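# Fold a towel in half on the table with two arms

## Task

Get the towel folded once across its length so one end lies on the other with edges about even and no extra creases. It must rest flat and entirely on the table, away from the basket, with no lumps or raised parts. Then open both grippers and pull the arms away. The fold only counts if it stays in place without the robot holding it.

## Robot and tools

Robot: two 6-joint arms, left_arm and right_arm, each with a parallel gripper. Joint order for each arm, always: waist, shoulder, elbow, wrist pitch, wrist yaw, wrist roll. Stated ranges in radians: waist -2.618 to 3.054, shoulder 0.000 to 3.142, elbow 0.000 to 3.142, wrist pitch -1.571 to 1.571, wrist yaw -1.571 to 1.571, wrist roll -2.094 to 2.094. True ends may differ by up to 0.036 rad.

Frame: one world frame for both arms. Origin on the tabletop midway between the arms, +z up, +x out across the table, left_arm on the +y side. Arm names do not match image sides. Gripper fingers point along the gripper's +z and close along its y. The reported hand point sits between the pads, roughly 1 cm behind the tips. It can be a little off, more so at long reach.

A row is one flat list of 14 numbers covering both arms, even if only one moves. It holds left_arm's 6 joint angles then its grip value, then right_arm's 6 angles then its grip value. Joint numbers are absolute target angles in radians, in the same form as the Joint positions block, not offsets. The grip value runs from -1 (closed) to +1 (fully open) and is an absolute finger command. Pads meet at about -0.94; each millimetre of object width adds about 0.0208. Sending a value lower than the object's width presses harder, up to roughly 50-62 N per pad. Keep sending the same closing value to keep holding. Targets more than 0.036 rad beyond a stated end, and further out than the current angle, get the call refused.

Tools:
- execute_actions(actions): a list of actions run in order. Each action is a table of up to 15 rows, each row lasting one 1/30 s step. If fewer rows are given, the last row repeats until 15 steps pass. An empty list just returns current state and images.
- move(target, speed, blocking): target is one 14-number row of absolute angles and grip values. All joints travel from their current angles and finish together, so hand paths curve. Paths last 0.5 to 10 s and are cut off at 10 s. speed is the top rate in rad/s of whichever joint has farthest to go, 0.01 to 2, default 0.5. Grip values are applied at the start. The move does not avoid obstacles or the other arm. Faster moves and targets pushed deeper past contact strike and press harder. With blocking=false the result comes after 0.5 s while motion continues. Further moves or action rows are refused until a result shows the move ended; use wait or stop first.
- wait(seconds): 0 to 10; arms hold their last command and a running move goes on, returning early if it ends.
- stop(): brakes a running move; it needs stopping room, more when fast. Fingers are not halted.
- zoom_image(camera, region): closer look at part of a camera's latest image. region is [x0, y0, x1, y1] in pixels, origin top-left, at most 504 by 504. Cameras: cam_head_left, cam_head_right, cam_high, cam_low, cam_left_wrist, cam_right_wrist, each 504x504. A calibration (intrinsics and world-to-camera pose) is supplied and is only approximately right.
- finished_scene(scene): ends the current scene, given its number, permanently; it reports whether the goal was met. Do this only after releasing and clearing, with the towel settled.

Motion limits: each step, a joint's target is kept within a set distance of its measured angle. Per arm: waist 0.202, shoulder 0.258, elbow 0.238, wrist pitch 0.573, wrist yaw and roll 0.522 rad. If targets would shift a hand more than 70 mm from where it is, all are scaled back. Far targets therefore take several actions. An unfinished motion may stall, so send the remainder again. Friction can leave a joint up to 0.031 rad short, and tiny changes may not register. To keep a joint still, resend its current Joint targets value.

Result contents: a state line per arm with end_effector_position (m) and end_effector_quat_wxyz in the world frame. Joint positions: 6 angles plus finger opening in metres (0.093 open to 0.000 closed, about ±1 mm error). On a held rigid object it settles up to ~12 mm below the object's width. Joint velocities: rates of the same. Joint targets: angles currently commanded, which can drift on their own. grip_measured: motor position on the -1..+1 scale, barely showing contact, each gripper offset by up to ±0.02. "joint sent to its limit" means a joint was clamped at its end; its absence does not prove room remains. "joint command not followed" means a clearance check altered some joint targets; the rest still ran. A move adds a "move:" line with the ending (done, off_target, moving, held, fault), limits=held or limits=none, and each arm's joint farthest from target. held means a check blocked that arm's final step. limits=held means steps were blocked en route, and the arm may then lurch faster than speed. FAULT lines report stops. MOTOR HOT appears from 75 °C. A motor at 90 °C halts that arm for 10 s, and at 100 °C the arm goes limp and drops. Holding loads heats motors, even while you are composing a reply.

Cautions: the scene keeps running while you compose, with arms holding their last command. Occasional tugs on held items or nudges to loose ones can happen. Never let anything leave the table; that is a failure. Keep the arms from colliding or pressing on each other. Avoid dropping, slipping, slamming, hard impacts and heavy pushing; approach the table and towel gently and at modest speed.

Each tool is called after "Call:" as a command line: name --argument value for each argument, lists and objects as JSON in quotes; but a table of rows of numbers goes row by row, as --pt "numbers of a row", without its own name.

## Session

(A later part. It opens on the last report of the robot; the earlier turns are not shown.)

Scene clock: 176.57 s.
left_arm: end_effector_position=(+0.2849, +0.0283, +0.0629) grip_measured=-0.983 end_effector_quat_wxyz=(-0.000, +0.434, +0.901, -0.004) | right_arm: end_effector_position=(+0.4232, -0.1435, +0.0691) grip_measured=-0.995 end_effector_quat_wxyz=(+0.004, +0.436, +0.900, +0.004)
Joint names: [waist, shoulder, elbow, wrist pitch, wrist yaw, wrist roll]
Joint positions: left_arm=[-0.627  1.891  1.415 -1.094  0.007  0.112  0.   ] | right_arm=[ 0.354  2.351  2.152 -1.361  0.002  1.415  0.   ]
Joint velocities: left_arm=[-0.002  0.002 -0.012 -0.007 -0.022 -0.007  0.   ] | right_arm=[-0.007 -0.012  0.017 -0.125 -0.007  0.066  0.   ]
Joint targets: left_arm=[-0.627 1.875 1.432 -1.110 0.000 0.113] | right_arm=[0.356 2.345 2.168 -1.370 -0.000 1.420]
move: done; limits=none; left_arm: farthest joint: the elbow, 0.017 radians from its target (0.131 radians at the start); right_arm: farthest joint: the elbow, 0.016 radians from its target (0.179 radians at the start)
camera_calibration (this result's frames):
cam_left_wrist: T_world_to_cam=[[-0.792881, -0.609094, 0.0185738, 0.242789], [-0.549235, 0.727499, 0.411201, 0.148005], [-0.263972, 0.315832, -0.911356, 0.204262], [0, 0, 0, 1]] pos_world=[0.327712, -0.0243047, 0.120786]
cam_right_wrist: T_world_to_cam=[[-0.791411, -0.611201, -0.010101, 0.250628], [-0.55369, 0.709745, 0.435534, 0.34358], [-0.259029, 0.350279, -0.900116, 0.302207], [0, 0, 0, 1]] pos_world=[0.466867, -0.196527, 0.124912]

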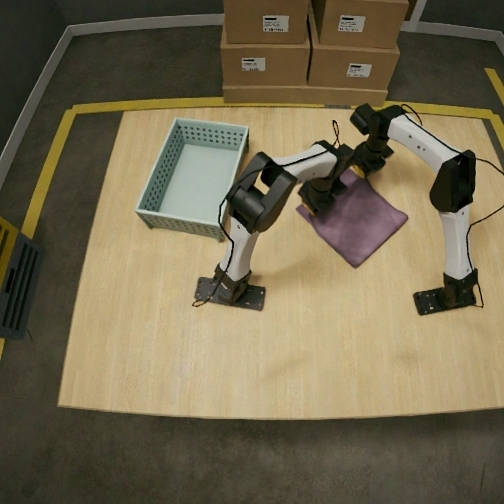

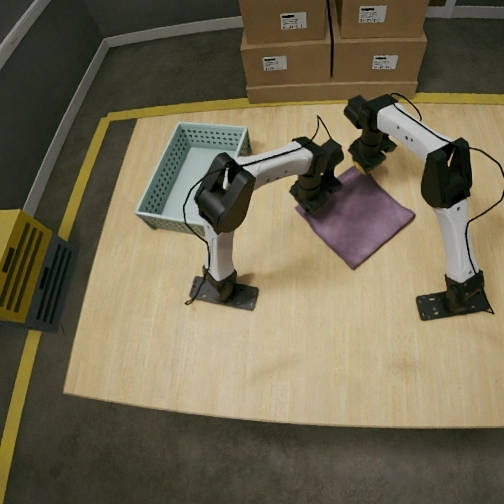

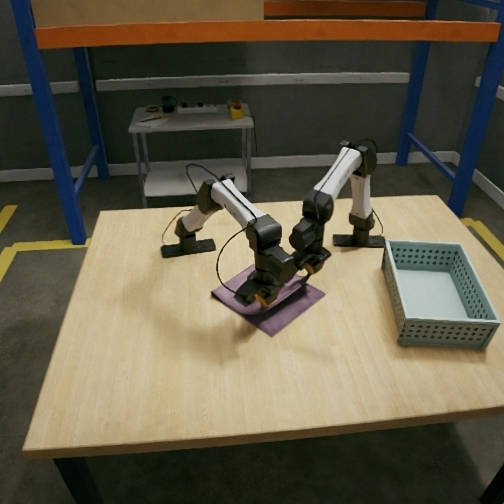

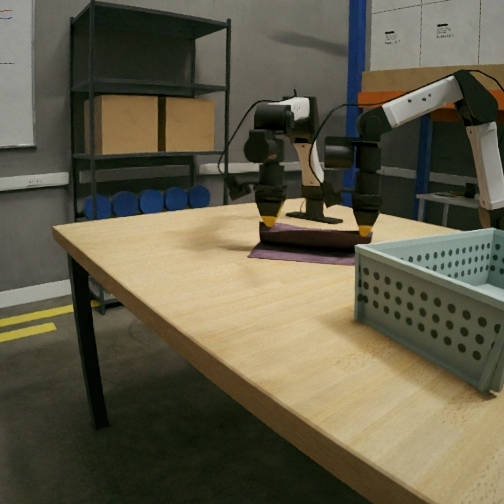

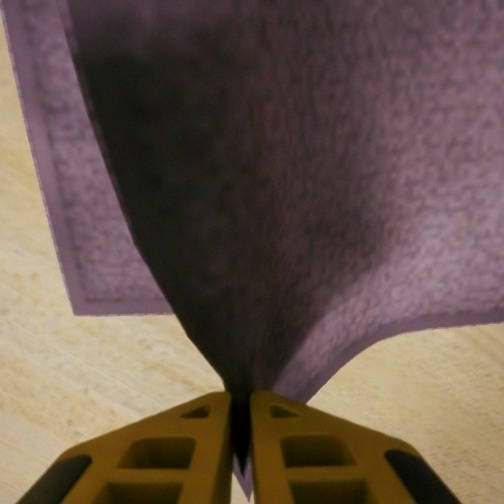

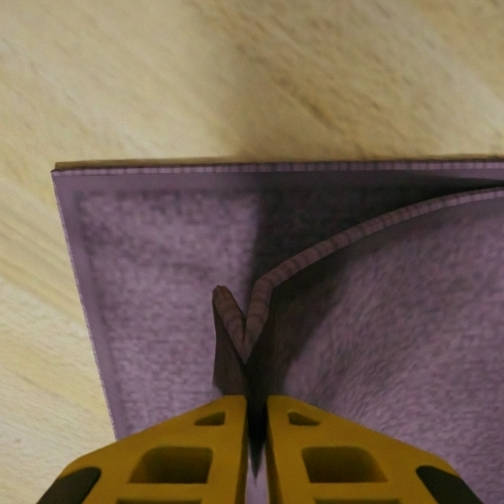

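Call:
move --target '[-0.80,1.815,1.85,-1.47,0,-0.055,-1,0.30,1.965,2.032,-1.465,0,1.368,-1]' --speed 0.3

Scene clock: 184.50 s.
left_arm: end_effector_position=(+0.2471, -0.0183, +0.1890) grip_measured=-0.983 end_effector_quat_wxyz=(+0.049, +0.437, +0.898, -0.031) | right_arm: end_effector_position=(+0.3876, -0.1843, +0.1992) grip_measured=-0.995 end_effector_quat_wxyz=(+0.060, +0.436, +0.895, +0.078)
Joint names: [waist, shoulder, elbow, wrist pitch, wrist yaw, wrist roll]
Joint positions: left_arm=[-0.794  1.829  1.833 -1.459  0.007 -0.048  0.   ] | right_arm=[ 0.309  1.971  2.055 -1.457  0.002  1.376  0.   ]
Joint velocities: left_arm=[-0.012 -0.007  0.012 -0.081 -0.051 -0.095  0.   ] | right_arm=[-0.002  0.002  0.007 -0.007 -0.022  0.022  0.   ]
Joint targets: left_arm=[-0.800 1.815 1.850 -1.470 -0.000 -0.055] | right_arm=[0.300 1.965 2.032 -1.465 -0.000 1.368]
move: off_target (right_arm); limits=none; left_arm: farthest joint: the elbow, 0.017 radians from its target (0.435 radians at the start); right_arm: farthest joint: the elbow, 0.023 radians from its target (0.120 radians at the start)
camera_calibration (this result's frames):
cam_left_wrist: T_world_to_cam=[[-0.798371, -0.601766, 0.0219246, 0.182933], [-0.567685, 0.764301, 0.305905, 0.134354], [-0.20084, 0.231779, -0.95181, 0.314369], [0, 0, 0, 1]] pos_world=[0.285457, -0.0654676, 0.254109]
cam_right_wrist: T_world_to_cam=[[-0.777277, -0.598987, -0.192498, 0.231921], [-0.619995, 0.677194, 0.396249, 0.32379], [-0.10699, 0.427343, -0.897737, 0.379176], [0, 0, 0, 1]] pos_world=[0.421583, -0.24239, 0.256743]

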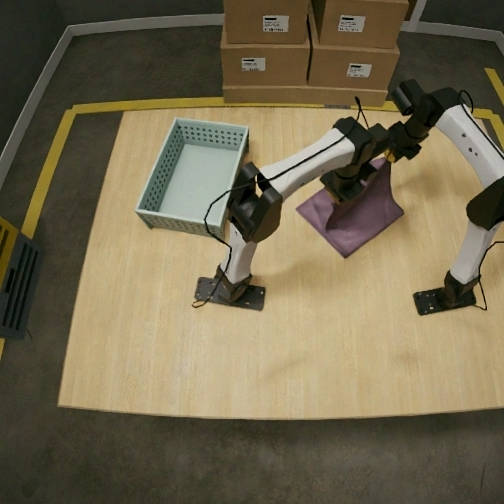

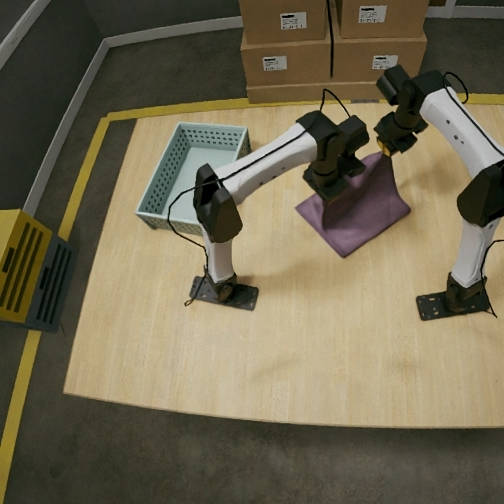

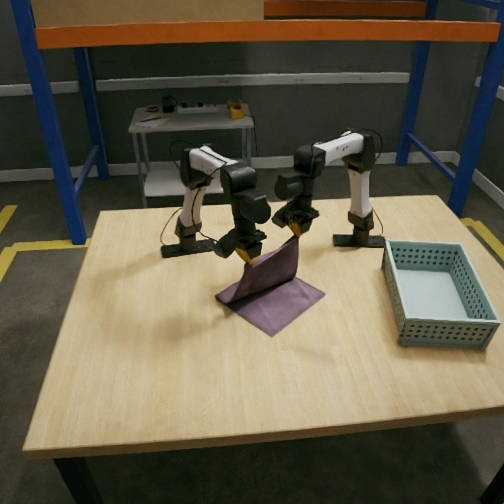

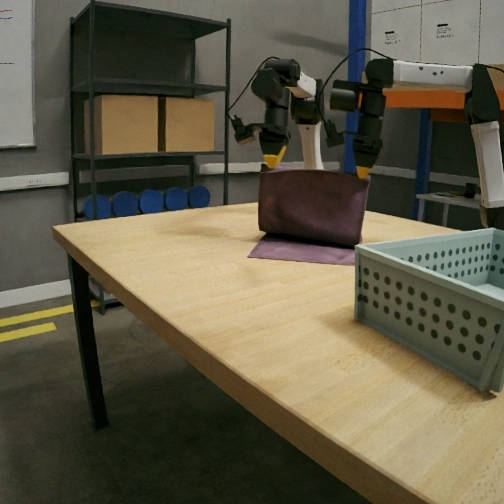

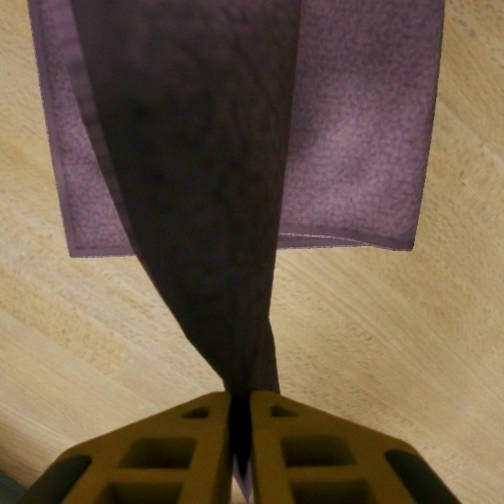

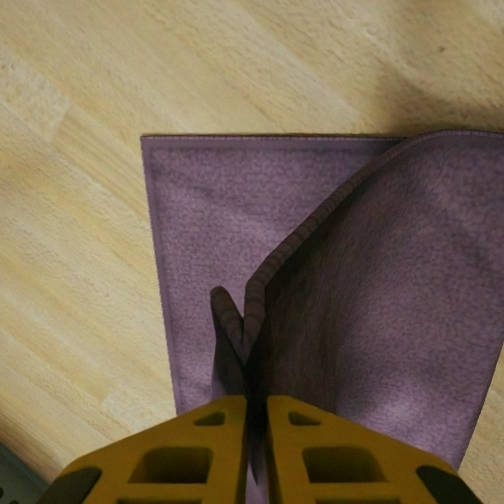

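Call:
move --target '[-0.52,2.02,1.435,-1.0,0,0.225,-1,0.342,2.312,1.876,-0.93,0,1.405,-1]' --speed 0.3

Scene clock: 194.57 s.
left_arm: end_effector_position=(+0.3271, +0.0397, +0.0295) grip_measured=-0.983 end_effector_quat_wxyz=(-0.001, +0.436, +0.900, -0.003) | right_arm: end_effector_position=(+0.4610, -0.1320, +0.0326) grip_measured=-0.995 end_effector_quat_wxyz=(+0.066, +0.433, +0.894, +0.092)
Joint names: [waist, shoulder, elbow, wrist pitch, wrist yaw, wrist roll]
Joint positions: left_arm=[-0.525  2.013  1.449 -1.006  0.007  0.218  0.   ] | right_arm=[ 0.336  2.3    1.894 -0.939 -0.001  1.398  0.   ]
Joint velocities: left_arm=[-0.002  0.007 -0.012  0.007  0.037  0.022  0.   ] | right_arm=[-0.002 -0.007 -0.002  0.007 -0.051 -0.022  0.   ]
Joint targets: left_arm=[-0.520 2.020 1.435 -1.000 0.000 0.225] | right_arm=[0.342 2.312 1.876 -0.930 0.000 1.405]
move: done; limits=none; left_arm: farthest joint: the elbow, 0.014 radians from its target (0.398 radians at the start); right_arm: farthest joint: the elbow, 0.018 radians from its target (0.179 radians at the start)
camera_calibration (this result's frames):
cam_left_wrist: T_world_to_cam=[[-0.795429, -0.605776, 0.0181435, 0.284525], [-0.546204, 0.729536, 0.411629, 0.175587], [-0.262591, 0.317512, -0.911171, 0.180787], [0, 0, 0, 1]] pos_world=[0.369699, -0.0131411, 0.087289]
cam_right_wrist: T_world_to_cam=[[-0.76967, -0.599015, -0.220881, 0.285628], [-0.632105, 0.66635, 0.395501, 0.403989], [-0.0897274, 0.444025, -0.89151, 0.209112], [0, 0, 0, 1]] pos_world=[0.493966, -0.190953, 0.0897376]

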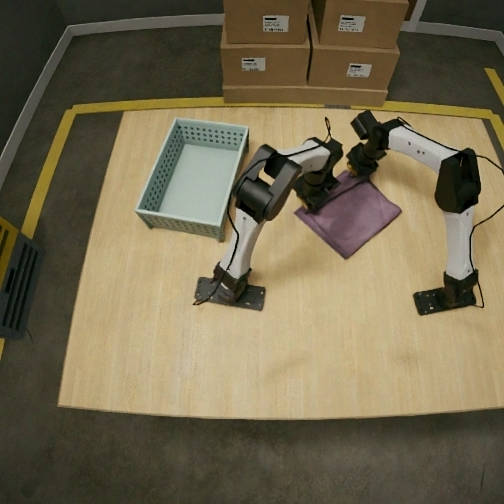

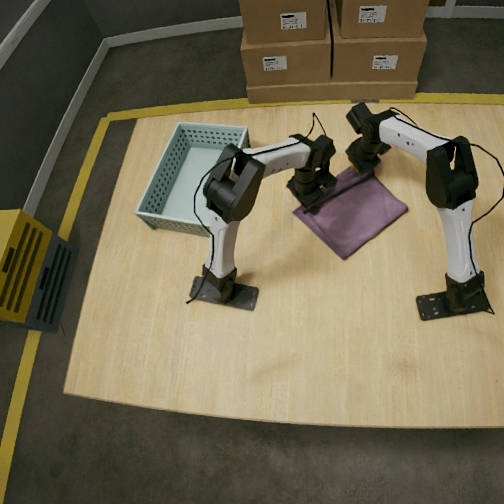

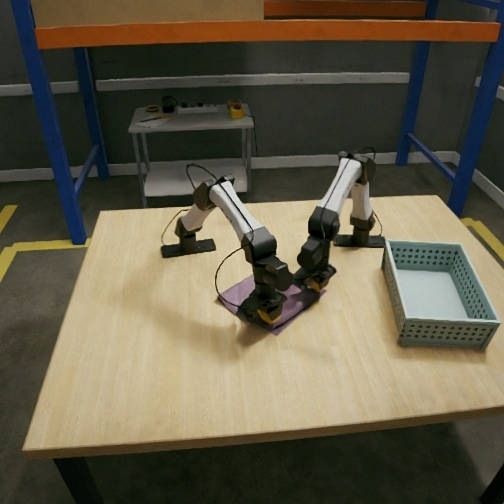

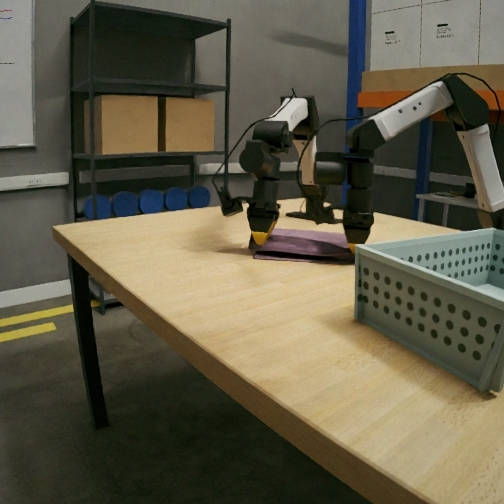

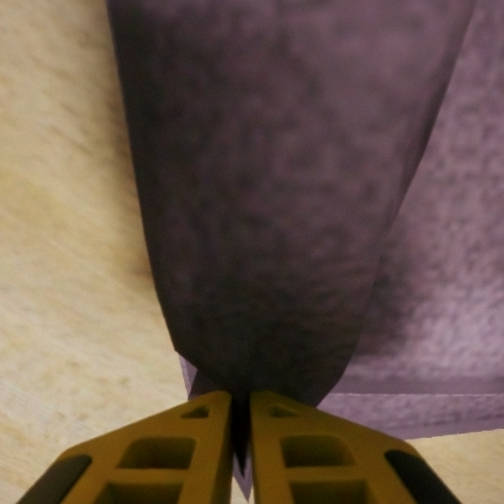

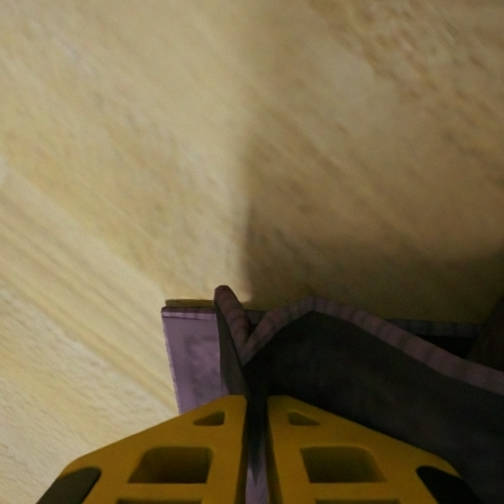

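Call:
move --target '[-0.80,1.815,1.84,-1.47,0,-0.055,-1,0.30,1.95,2.032,-1.465,0,1.368,-1]' --speed 0.4

Call:
move --target '[-1.295,2.035,2.27,-1.53,0,-0.55,-1,0.095,1.172,1.362,-1.495,0,1.16,-1]' --speed 0.4

Scene clock: 205.23 s.
left_arm: end_effector_position=(+0.2455, -0.0170, +0.1878) grip_measured=-0.983 end_effector_quat_wxyz=(+0.047, +0.438, +0.897, -0.030) | right_arm: end_effector_position=(+0.3812, -0.1875, +0.1951) grip_measured=-0.995 end_effector_quat_wxyz=(+0.054, +0.436, +0.895, +0.071)
Joint names: [waist, shoulder, elbow, wrist pitch, wrist yaw, wrist roll]
Joint positions: left_arm=[-0.795  1.825  1.824 -1.46   0.007 -0.048  0.   ] | right_arm=[ 0.309  1.954  2.017 -1.455 -0.001  1.376  0.   ]
Joint velocities: left_arm=[-0.017 -0.007 -0.002  0.051  0.037 -0.022  0.   ] | right_arm=[-0.002 -0.007  0.007 -0.095  0.022 -0.022  0.   ]
Joint targets: left_arm=[-0.800 1.815 1.840 -1.470 0.000 -0.055] | right_arm=[0.300 1.950 2.032 -1.465 -0.000 1.368]
move: done; limits=none; left_arm: farthest joint: the elbow, 0.016 radians from its target (0.391 radians at the start); right_arm: farthest joint: the elbow, 0.015 radians from its target (0.138 radians at the start)
camera_calibration (this result's frames):
cam_left_wrist: T_world_to_cam=[[-0.799445, -0.600347, 0.0217191, 0.182796], [-0.56522, 0.763932, 0.311343, 0.131246], [-0.203506, 0.236625, -0.950049, 0.312993], [0, 0, 0, 1]] pos_world=[0.284014, -0.0645842, 0.252526]
cam_right_wrist: T_world_to_cam=[[-0.780785, -0.599941, -0.174484, 0.221839], [-0.612564, 0.680045, 0.40287, 0.319952], [-0.123041, 0.421438, -0.898472, 0.381377], [0, 0, 0, 1]] pos_world=[0.416125, -0.245218, 0.252465]

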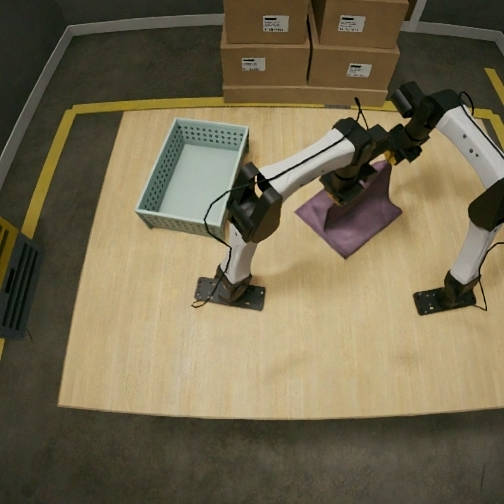

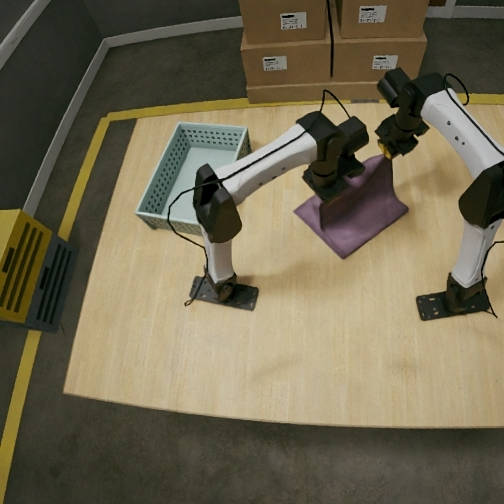

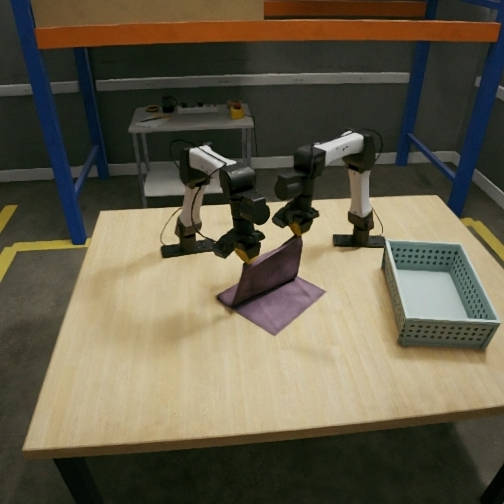

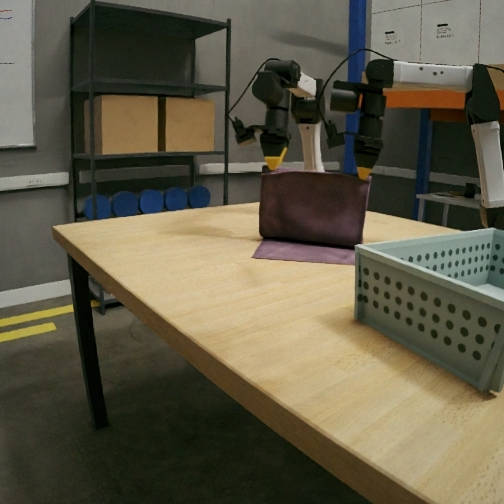

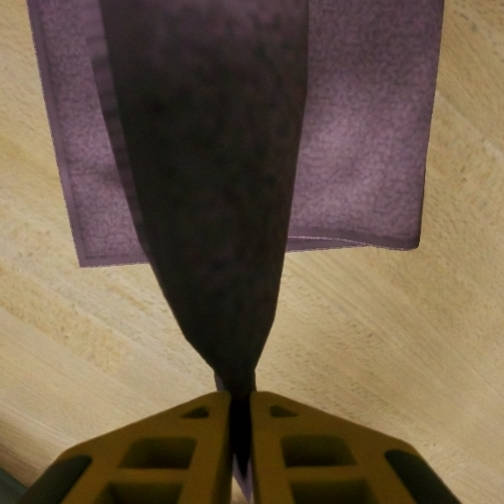

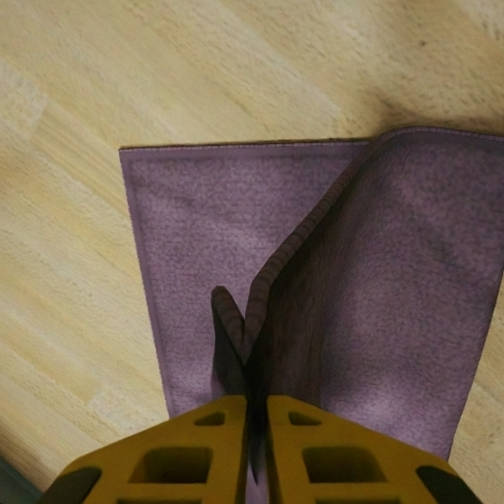

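Scene clock: 207.87 s.
left_arm: end_effector_position=(+0.0894, -0.1481, +0.2304) grip_measured=-0.983 end_effector_quat_wxyz=(+0.072, +0.435, +0.890, -0.117) | right_arm: end_effector_position=(+0.2298, -0.3131, +0.2323) grip_measured=-0.995 end_effector_quat_wxyz=(+0.104, +0.432, +0.891, +0.091)
Joint names: [waist, shoulder, elbow, wrist pitch, wrist yaw, wrist roll]
Joint positions: left_arm=[-1.292  2.025  2.249 -1.52   0.005 -0.543  0.   ] | right_arm=[ 0.104  1.184  1.383 -1.492 -0.001  1.168  0.   ]
Joint velocities: left_arm=[ 0.002 -0.012 -0.012 -0.066 -0.066  0.007  0.   ] | right_arm=[-0.012 -0.012 -0.017  0.037 -0.022 -0.037  0.   ]
Joint targets: left_arm=[-1.295 2.035 2.270 -1.530 -0.000 -0.550] | right_arm=[0.095 1.172 1.362 -1.495 0.000 1.160]
move: off_target (left_arm, right_arm); limits=none; left_arm: farthest joint: the elbow, 0.021 radians from its target (0.446 radians at the start); right_arm: farthest joint: the elbow, 0.021 radians from its target (0.655 radians at the start)
camera_calibration (this result's frames):
cam_left_wrist: T_world_to_cam=[[-0.802083, -0.577617, 0.151726, -0.0479934], [-0.550752, 0.81366, 0.186089, 0.164848], [-0.230942, 0.0656951, -0.970747, 0.334689], [0, 0, 0, 1]] pos_world=[0.129589, -0.183839, 0.301504]
cam_right_wrist: T_world_to_cam=[[-0.758341, -0.600426, -0.253788, 0.0478987], [-0.651442, 0.684143, 0.327982, 0.325246], [-0.0233022, 0.41405, -0.909956, 0.426474], [0, 0, 0, 1]] pos_world=[0.25814, -0.370337, 0.293553]

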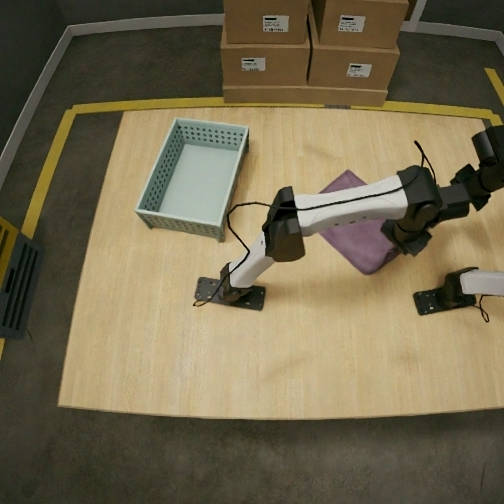

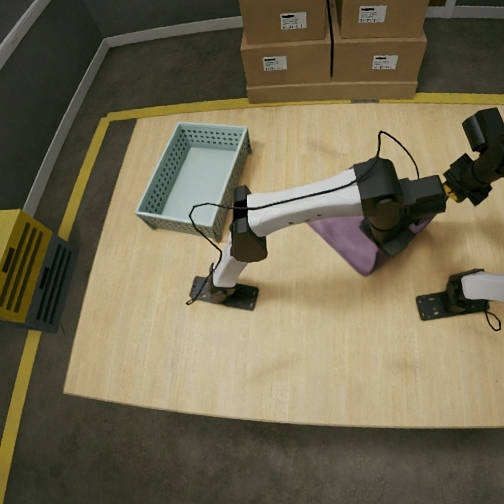

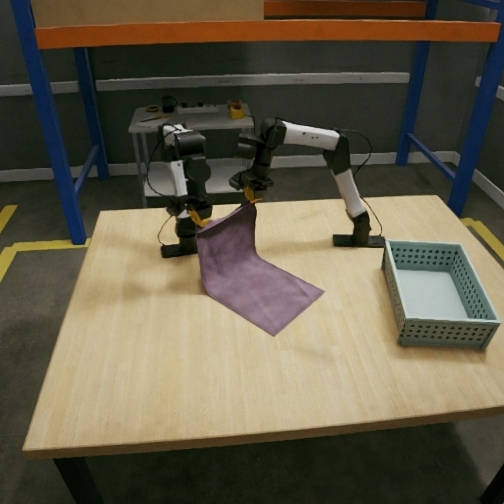

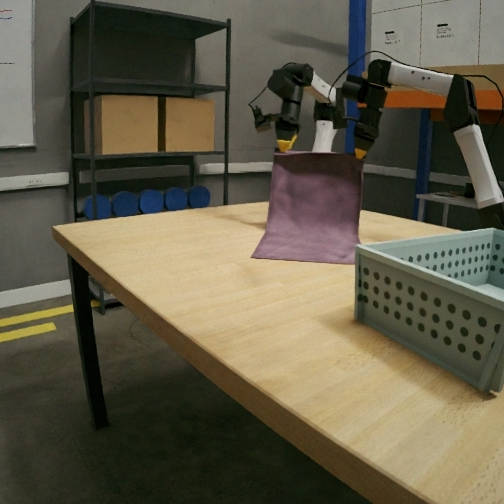

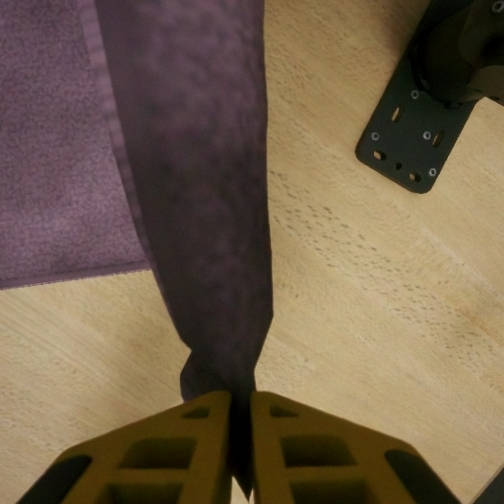

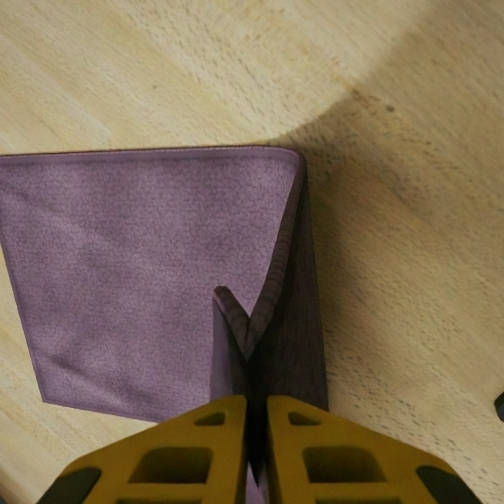

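Call:
move --target '[-0.953,1.818,1.812,-1.395,0,-0.207,-1,0.268,1.73,1.712,-1.372,0,1.335,-1]' --speed 0.35

Scene clock: 213.57 s.
left_arm: end_effector_position=(+0.2021, -0.0590, +0.1854) grip_measured=-0.983 end_effector_quat_wxyz=(+0.059, +0.435, +0.897, -0.049) | right_arm: end_effector_position=(+0.3366, -0.2287, +0.1884) grip_measured=-0.995 end_effector_quat_wxyz=(+0.052, +0.437, +0.896, +0.062)
Joint names: [waist, shoulder, elbow, wrist pitch, wrist yaw, wrist roll]
Joint positions: left_arm=[-0.957  1.839  1.826 -1.406  0.004 -0.214  0.   ] | right_arm=[ 0.26   1.719  1.69  -1.38  -0.001  1.328  0.   ]
Joint velocities: left_arm=[ 0.007 -0.012  0.002  0.051  0.022 -0.037  0.   ] | right_arm=[ 0.007  0.007 -0.002  0.022  0.007 -0.007  0.   ]
Joint targets: left_arm=[-0.953 1.818 1.812 -1.395 -0.000 -0.207] | right_arm=[0.268 1.730 1.712 -1.372 -0.000 1.335]
move: off_target (left_arm, right_arm); limits=none; left_arm: farthest joint: the shoulder, 0.021 radians from its target (0.207 radians at the start); right_arm: farthest joint: the elbow, 0.022 radians from its target (0.329 radians at the start)
camera_calibration (this result's frames):
cam_left_wrist: T_world_to_cam=[[-0.797705, -0.601349, 0.0452437, 0.118193], [-0.568987, 0.775385, 0.27392, 0.147945], [-0.199803, 0.192765, -0.960688, 0.310486], [0, 0, 0, 1]] pos_world=[0.240498, -0.10349, 0.252408]
cam_right_wrist: T_world_to_cam=[[-0.783126, -0.60181, -0.15665, 0.158182], [-0.607428, 0.686317, 0.400002, 0.323585], [-0.133213, 0.408405, -0.903028, 0.388461], [0, 0, 0, 1]] pos_world=[0.372179, -0.285536, 0.246136]

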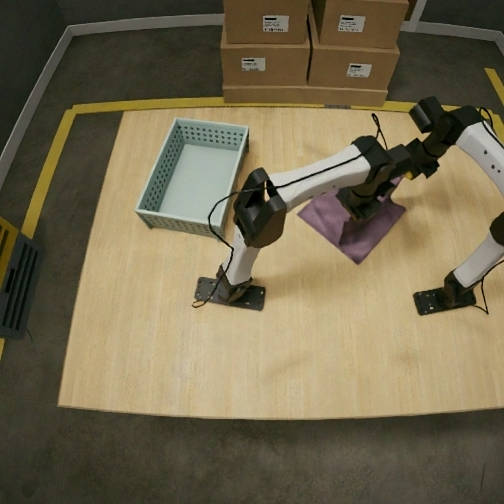

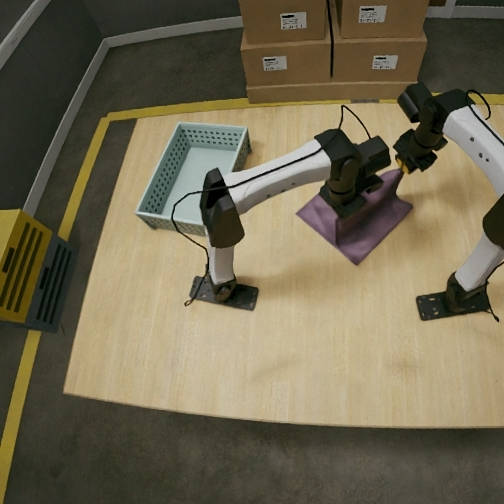

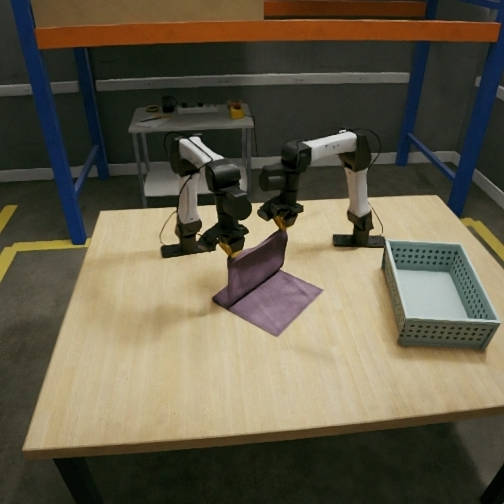

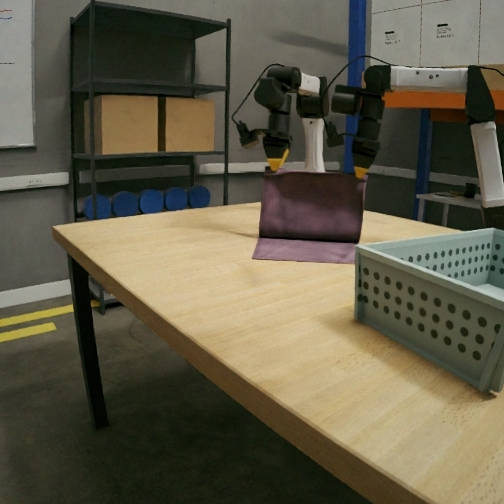

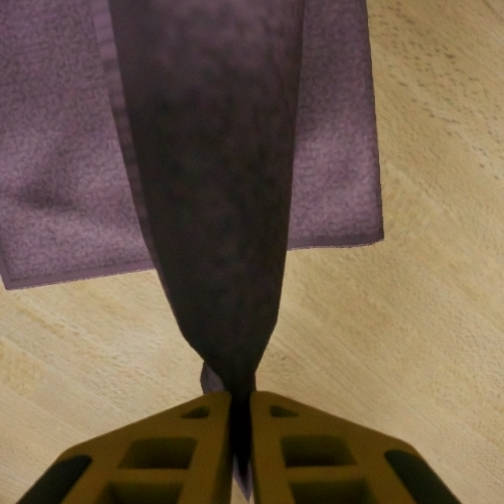

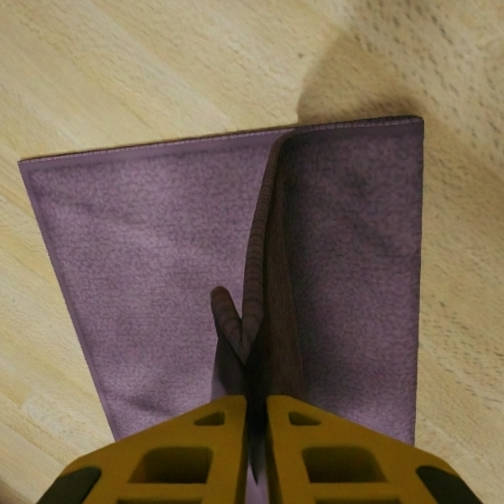

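Call:
move --target '[-0.568,1.966,1.38,-1.0,0,0.076,-1,0.356,2.293,1.885,-0.93,0,1.31,-1]' --speed 0.35

Scene clock: 221.10 s.
left_arm: end_effector_position=(+0.3055, +0.0367, +0.0347) grip_measured=-0.983 end_effector_quat_wxyz=(-0.003, +0.389, +0.921, -0.001) | right_arm: end_effector_position=(+0.4505, -0.1286, +0.0318) grip_measured=-0.995 end_effector_quat_wxyz=(+0.064, +0.390, +0.915, +0.084)
Joint names: [waist, shoulder, elbow, wrist pitch, wrist yaw, wrist roll]
Joint positions: left_arm=[-0.571  1.959  1.393 -1.009  0.004  0.069  0.   ] | right_arm=[ 0.351  2.282  1.864 -0.941 -0.002  1.318  0.   ]
Joint velocities: left_arm=[-0.022 -0.007 -0.012 -0.051  0.022 -0.022  0.   ] | right_arm=[-0.002  0.022  0.012 -0.066  0.037 -0.066  0.   ]
Joint targets: left_arm=[-0.568 1.966 1.380 -1.000 0.000 0.076] | right_arm=[0.356 2.293 1.885 -0.930 -0.000 1.310]
move: off_target (right_arm); limits=none; left_arm: farthest joint: the elbow, 0.013 radians from its target (0.446 radians at the start); right_arm: farthest joint: the elbow, 0.021 radians from its target (0.195 radians at the start)
camera_calibration (this result's frames):
cam_left_wrist: T_world_to_cam=[[-0.728886, -0.684444, 0.0161681, 0.248109], [-0.617156, 0.667086, 0.417269, 0.18755], [-0.296383, 0.294164, -0.908639, 0.191894], [0, 0, 0, 1]] pos_world=[0.353465, -0.0117433, 0.0920924]
cam_right_wrist: T_world_to_cam=[[-0.710766, -0.673213, -0.203951, 0.242809], [-0.690431, 0.612187, 0.385398, 0.415065], [-0.134598, 0.414742, -0.899929, 0.222706], [0, 0, 0, 1]] pos_world=[0.48913, -0.183001, 0.089976]

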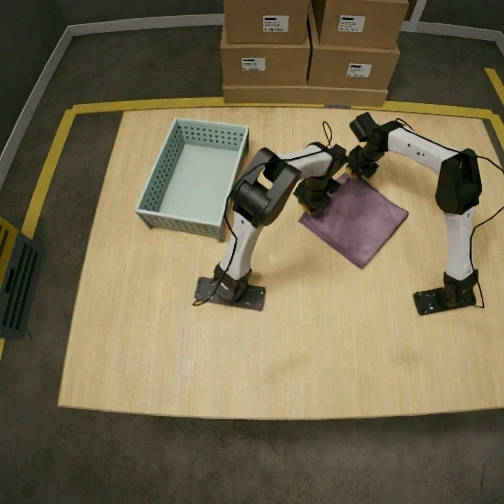

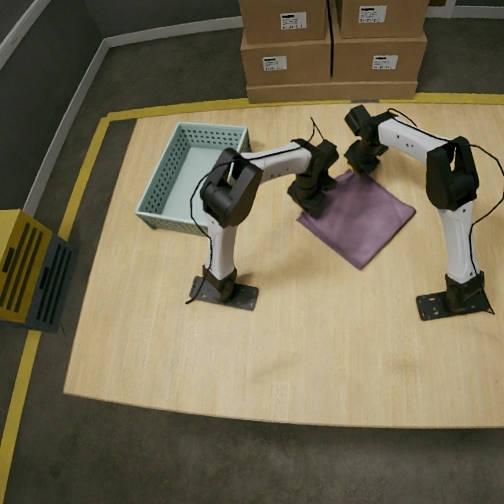

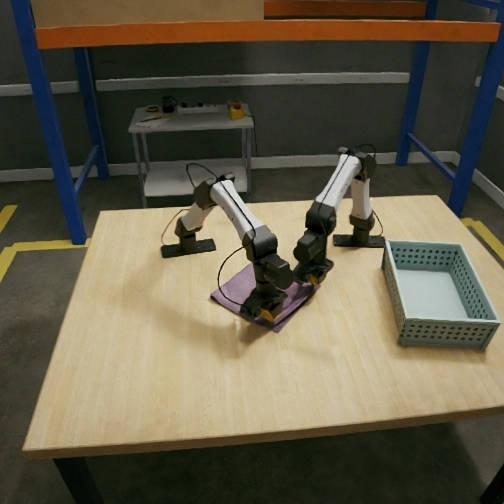

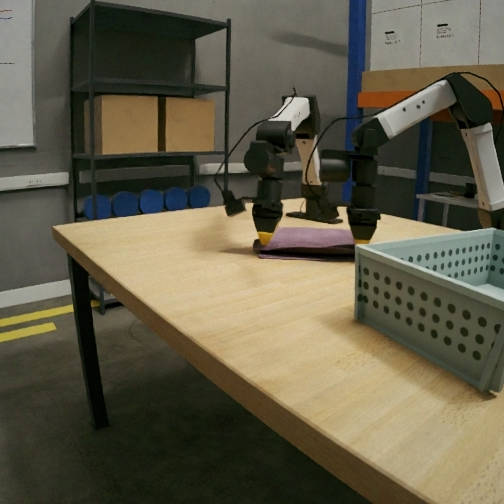

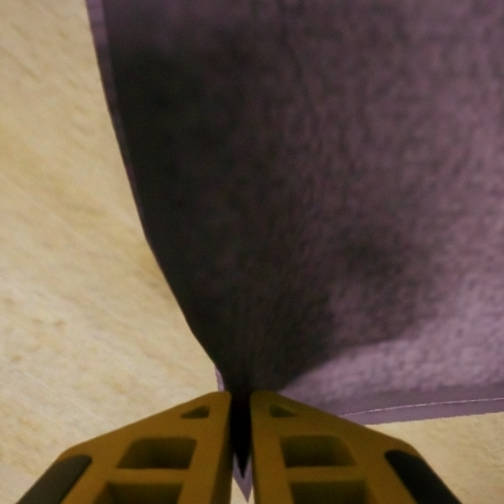

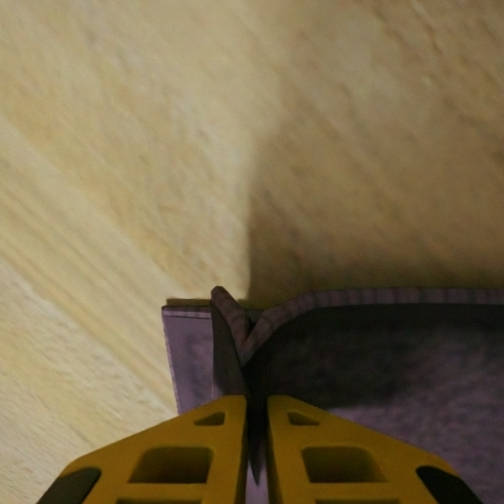

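Call:
execute_actions --actions '[[[-0.568,1.966,1.38,-1.0,0,0.076,-0.7,0.356,2.293,1.885,-0.93,0,1.31,-0.7],[-0.568,1.966,1.38,-1.0,0,0.076,-0.6,0.356,2.293,1.885,-0.93,0,1.31,-0.6],[-0.568,1.966,1.38,-1.0,0,0.076,-0.5,0.356,2.293,1.885,-0.93,0,1.31,-0.5],[-0.568,1.966,1.38,-1.0,0,0.076,-0.4,0.356,2.293,1.885,-0.93,0,1.31,-0.4],[-0.568,1.966,1.38,-1.0,0,0.076,-0.2,0.356,2.293,1.885,-0.93,0,1.31,-0.2]]]'

Call:
move --target '[-0.568,1.85,1.6,-1.32,0,0.076,1,0.356,2.17,1.98,-1.16,0,1.31,1]' --speed 0.5

Scene clock: 224.70 s.
left_arm: end_effector_position=(+0.3055, +0.0367, +0.0347) grip_measured=-0.201 end_effector_quat_wxyz=(-0.003, +0.390, +0.921, -0.001) | right_arm: end_effector_position=(+0.4511, -0.1283, +0.0319) grip_measured=-0.202 end_effector_quat_wxyz=(+0.064, +0.390, +0.915, +0.085)
Joint names: [waist, shoulder, elbow, wrist pitch, wrist yaw, wrist roll]
Joint positions: left_arm=[-0.571  1.959  1.393 -1.009  0.004  0.07   0.036] | right_arm=[ 0.351  2.282  1.864 -0.938 -0.002  1.317  0.036]
Joint velocities: left_arm=[ 0.017 -0.012 -0.002 -0.022 -0.007  0.007  0.   ] | right_arm=[-0.002 -0.007 -0.002 -0.022 -0.022 -0.051 -0.   ]
Joint targets: left_arm=[-0.568 1.966 1.380 -1.000 -0.000 0.076] | right_arm=[0.356 2.293 1.885 -0.930 -0.000 1.310]
camera_calibration (this result's frames):
cam_left_wrist: T_world_to_cam=[[-0.729408, -0.683888, 0.0161711, 0.248248], [-0.616647, 0.667559, 0.417266, 0.187377], [-0.296158, 0.294386, -0.90864, 0.191818], [0, 0, 0, 1]] pos_world=[0.353428, -0.0117796, 0.0920927]
cam_right_wrist: T_world_to_cam=[[-0.710029, -0.673224, -0.206467, 0.243184], [-0.691571, 0.611454, 0.384518, 0.415652], [-0.132622, 0.415805, -0.899732, 0.222014], [0, 0, 0, 1]] pos_world=[0.489565, -0.182749, 0.0901369]

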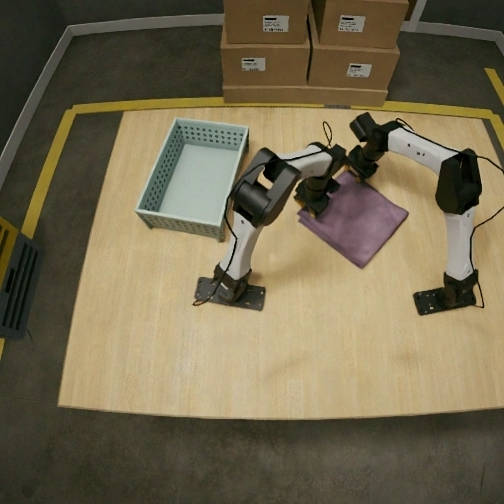

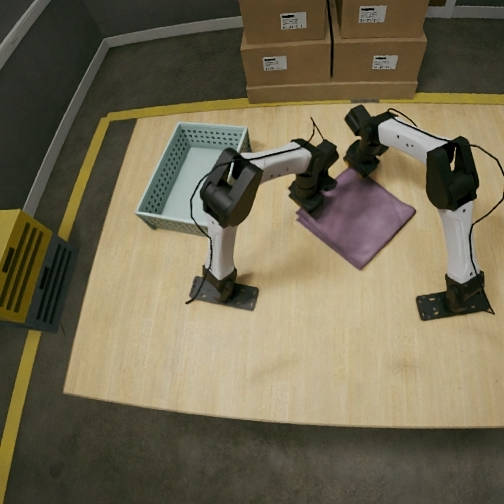

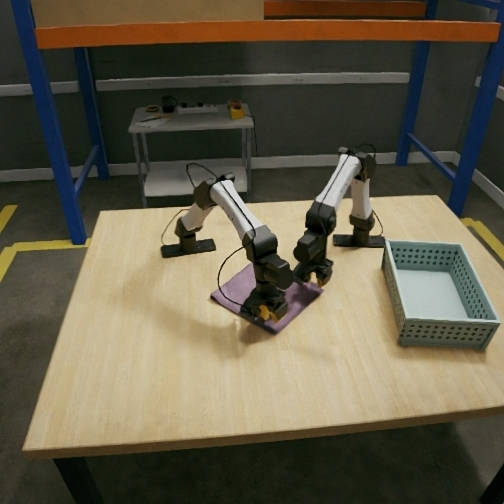

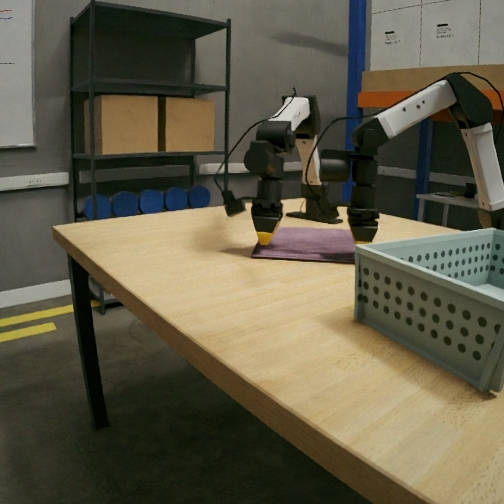

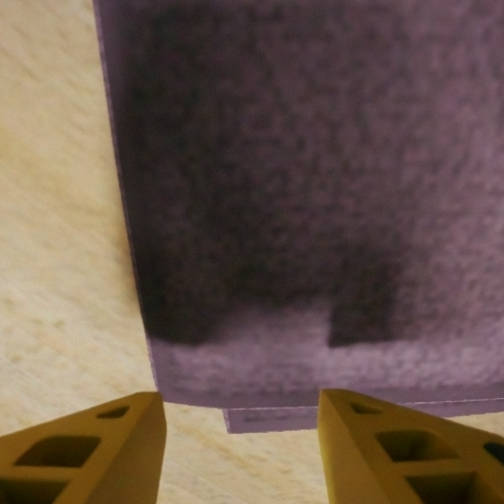

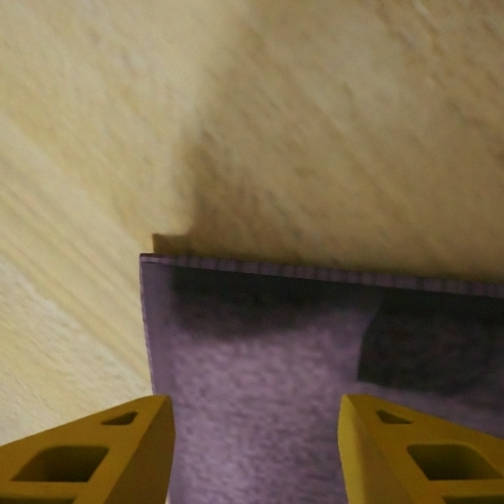

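Scene clock: 226.07 s.
left_arm: end_effector_position=(+0.2954, +0.0459, +0.1150) grip_measured=+1.000 end_effector_quat_wxyz=(-0.007, +0.390, +0.921, +0.000) | right_arm: end_effector_position=(+0.4345, -0.1376, +0.1021) grip_measured=+0.988 end_effector_quat_wxyz=(+0.064, +0.390, +0.915, +0.085)
Joint names: [waist, shoulder, elbow, wrist pitch, wrist yaw, wrist roll]
Joint positions: left_arm=[-0.571  1.861  1.585 -1.309  0.004  0.07   0.093] | right_arm=[ 0.351  2.174  1.965 -1.149 -0.002  1.317  0.093]
Joint velocities: left_arm=[-0.007  0.007  0.012 -0.095 -0.022 -0.037  0.   ] | right_arm=[-0.017 -0.002  0.007 -0.037 -0.007 -0.051 -0.   ]
Joint targets: left_arm=[-0.568 1.850 1.600 -1.320 -0.000 0.076] | right_arm=[0.356 2.170 1.980 -1.160 -0.000 1.310]
move: done; limits=none; left_arm: farthest joint: the elbow, 0.015 radians from its target (0.207 radians at the start); right_arm: farthest joint: the elbow, 0.015 radians from its target (0.116 radians at the start)
camera_calibration (this result's frames):
cam_left_wrist: T_world_to_cam=[[-0.729286, -0.683997, 0.017031, 0.245632], [-0.613532, 0.664767, 0.426219, 0.139661], [-0.302854, 0.300386, -0.90446, 0.260306], [0, 0, 0, 1]] pos_world=[0.343657, -0.00302274, 0.171726]
cam_right_wrist: T_world_to_cam=[[-0.710166, -0.673301, -0.205743, 0.239672], [-0.691315, 0.611597, 0.384749, 0.382786], [-0.13322, 0.415469, -0.899799, 0.287061], [0, 0, 0, 1]] pos_world=[0.473075, -0.192004, 0.160332]

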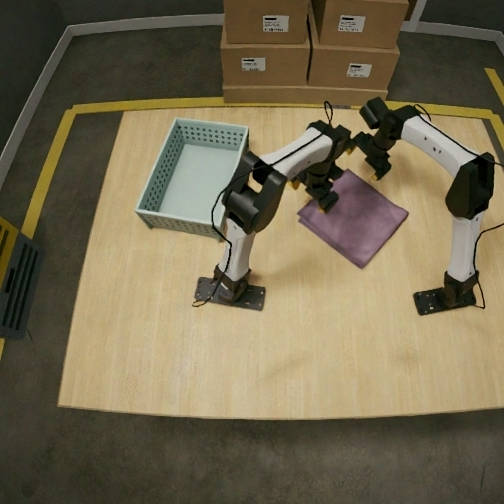

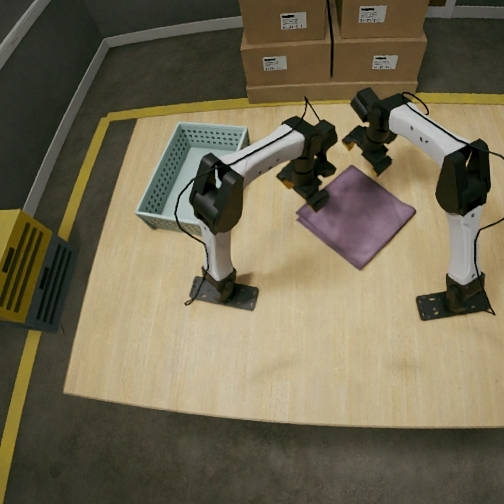

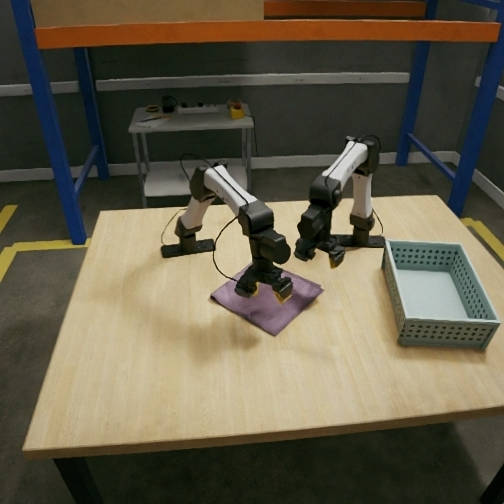

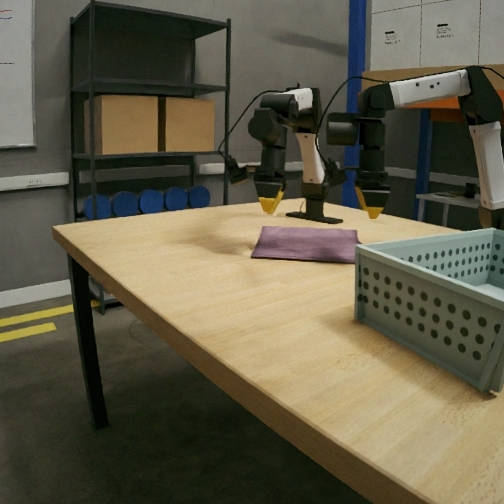

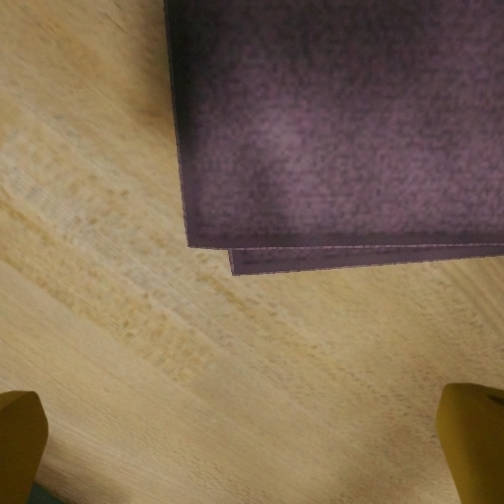

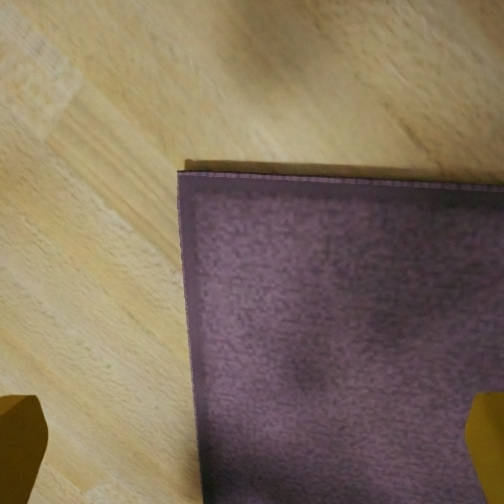

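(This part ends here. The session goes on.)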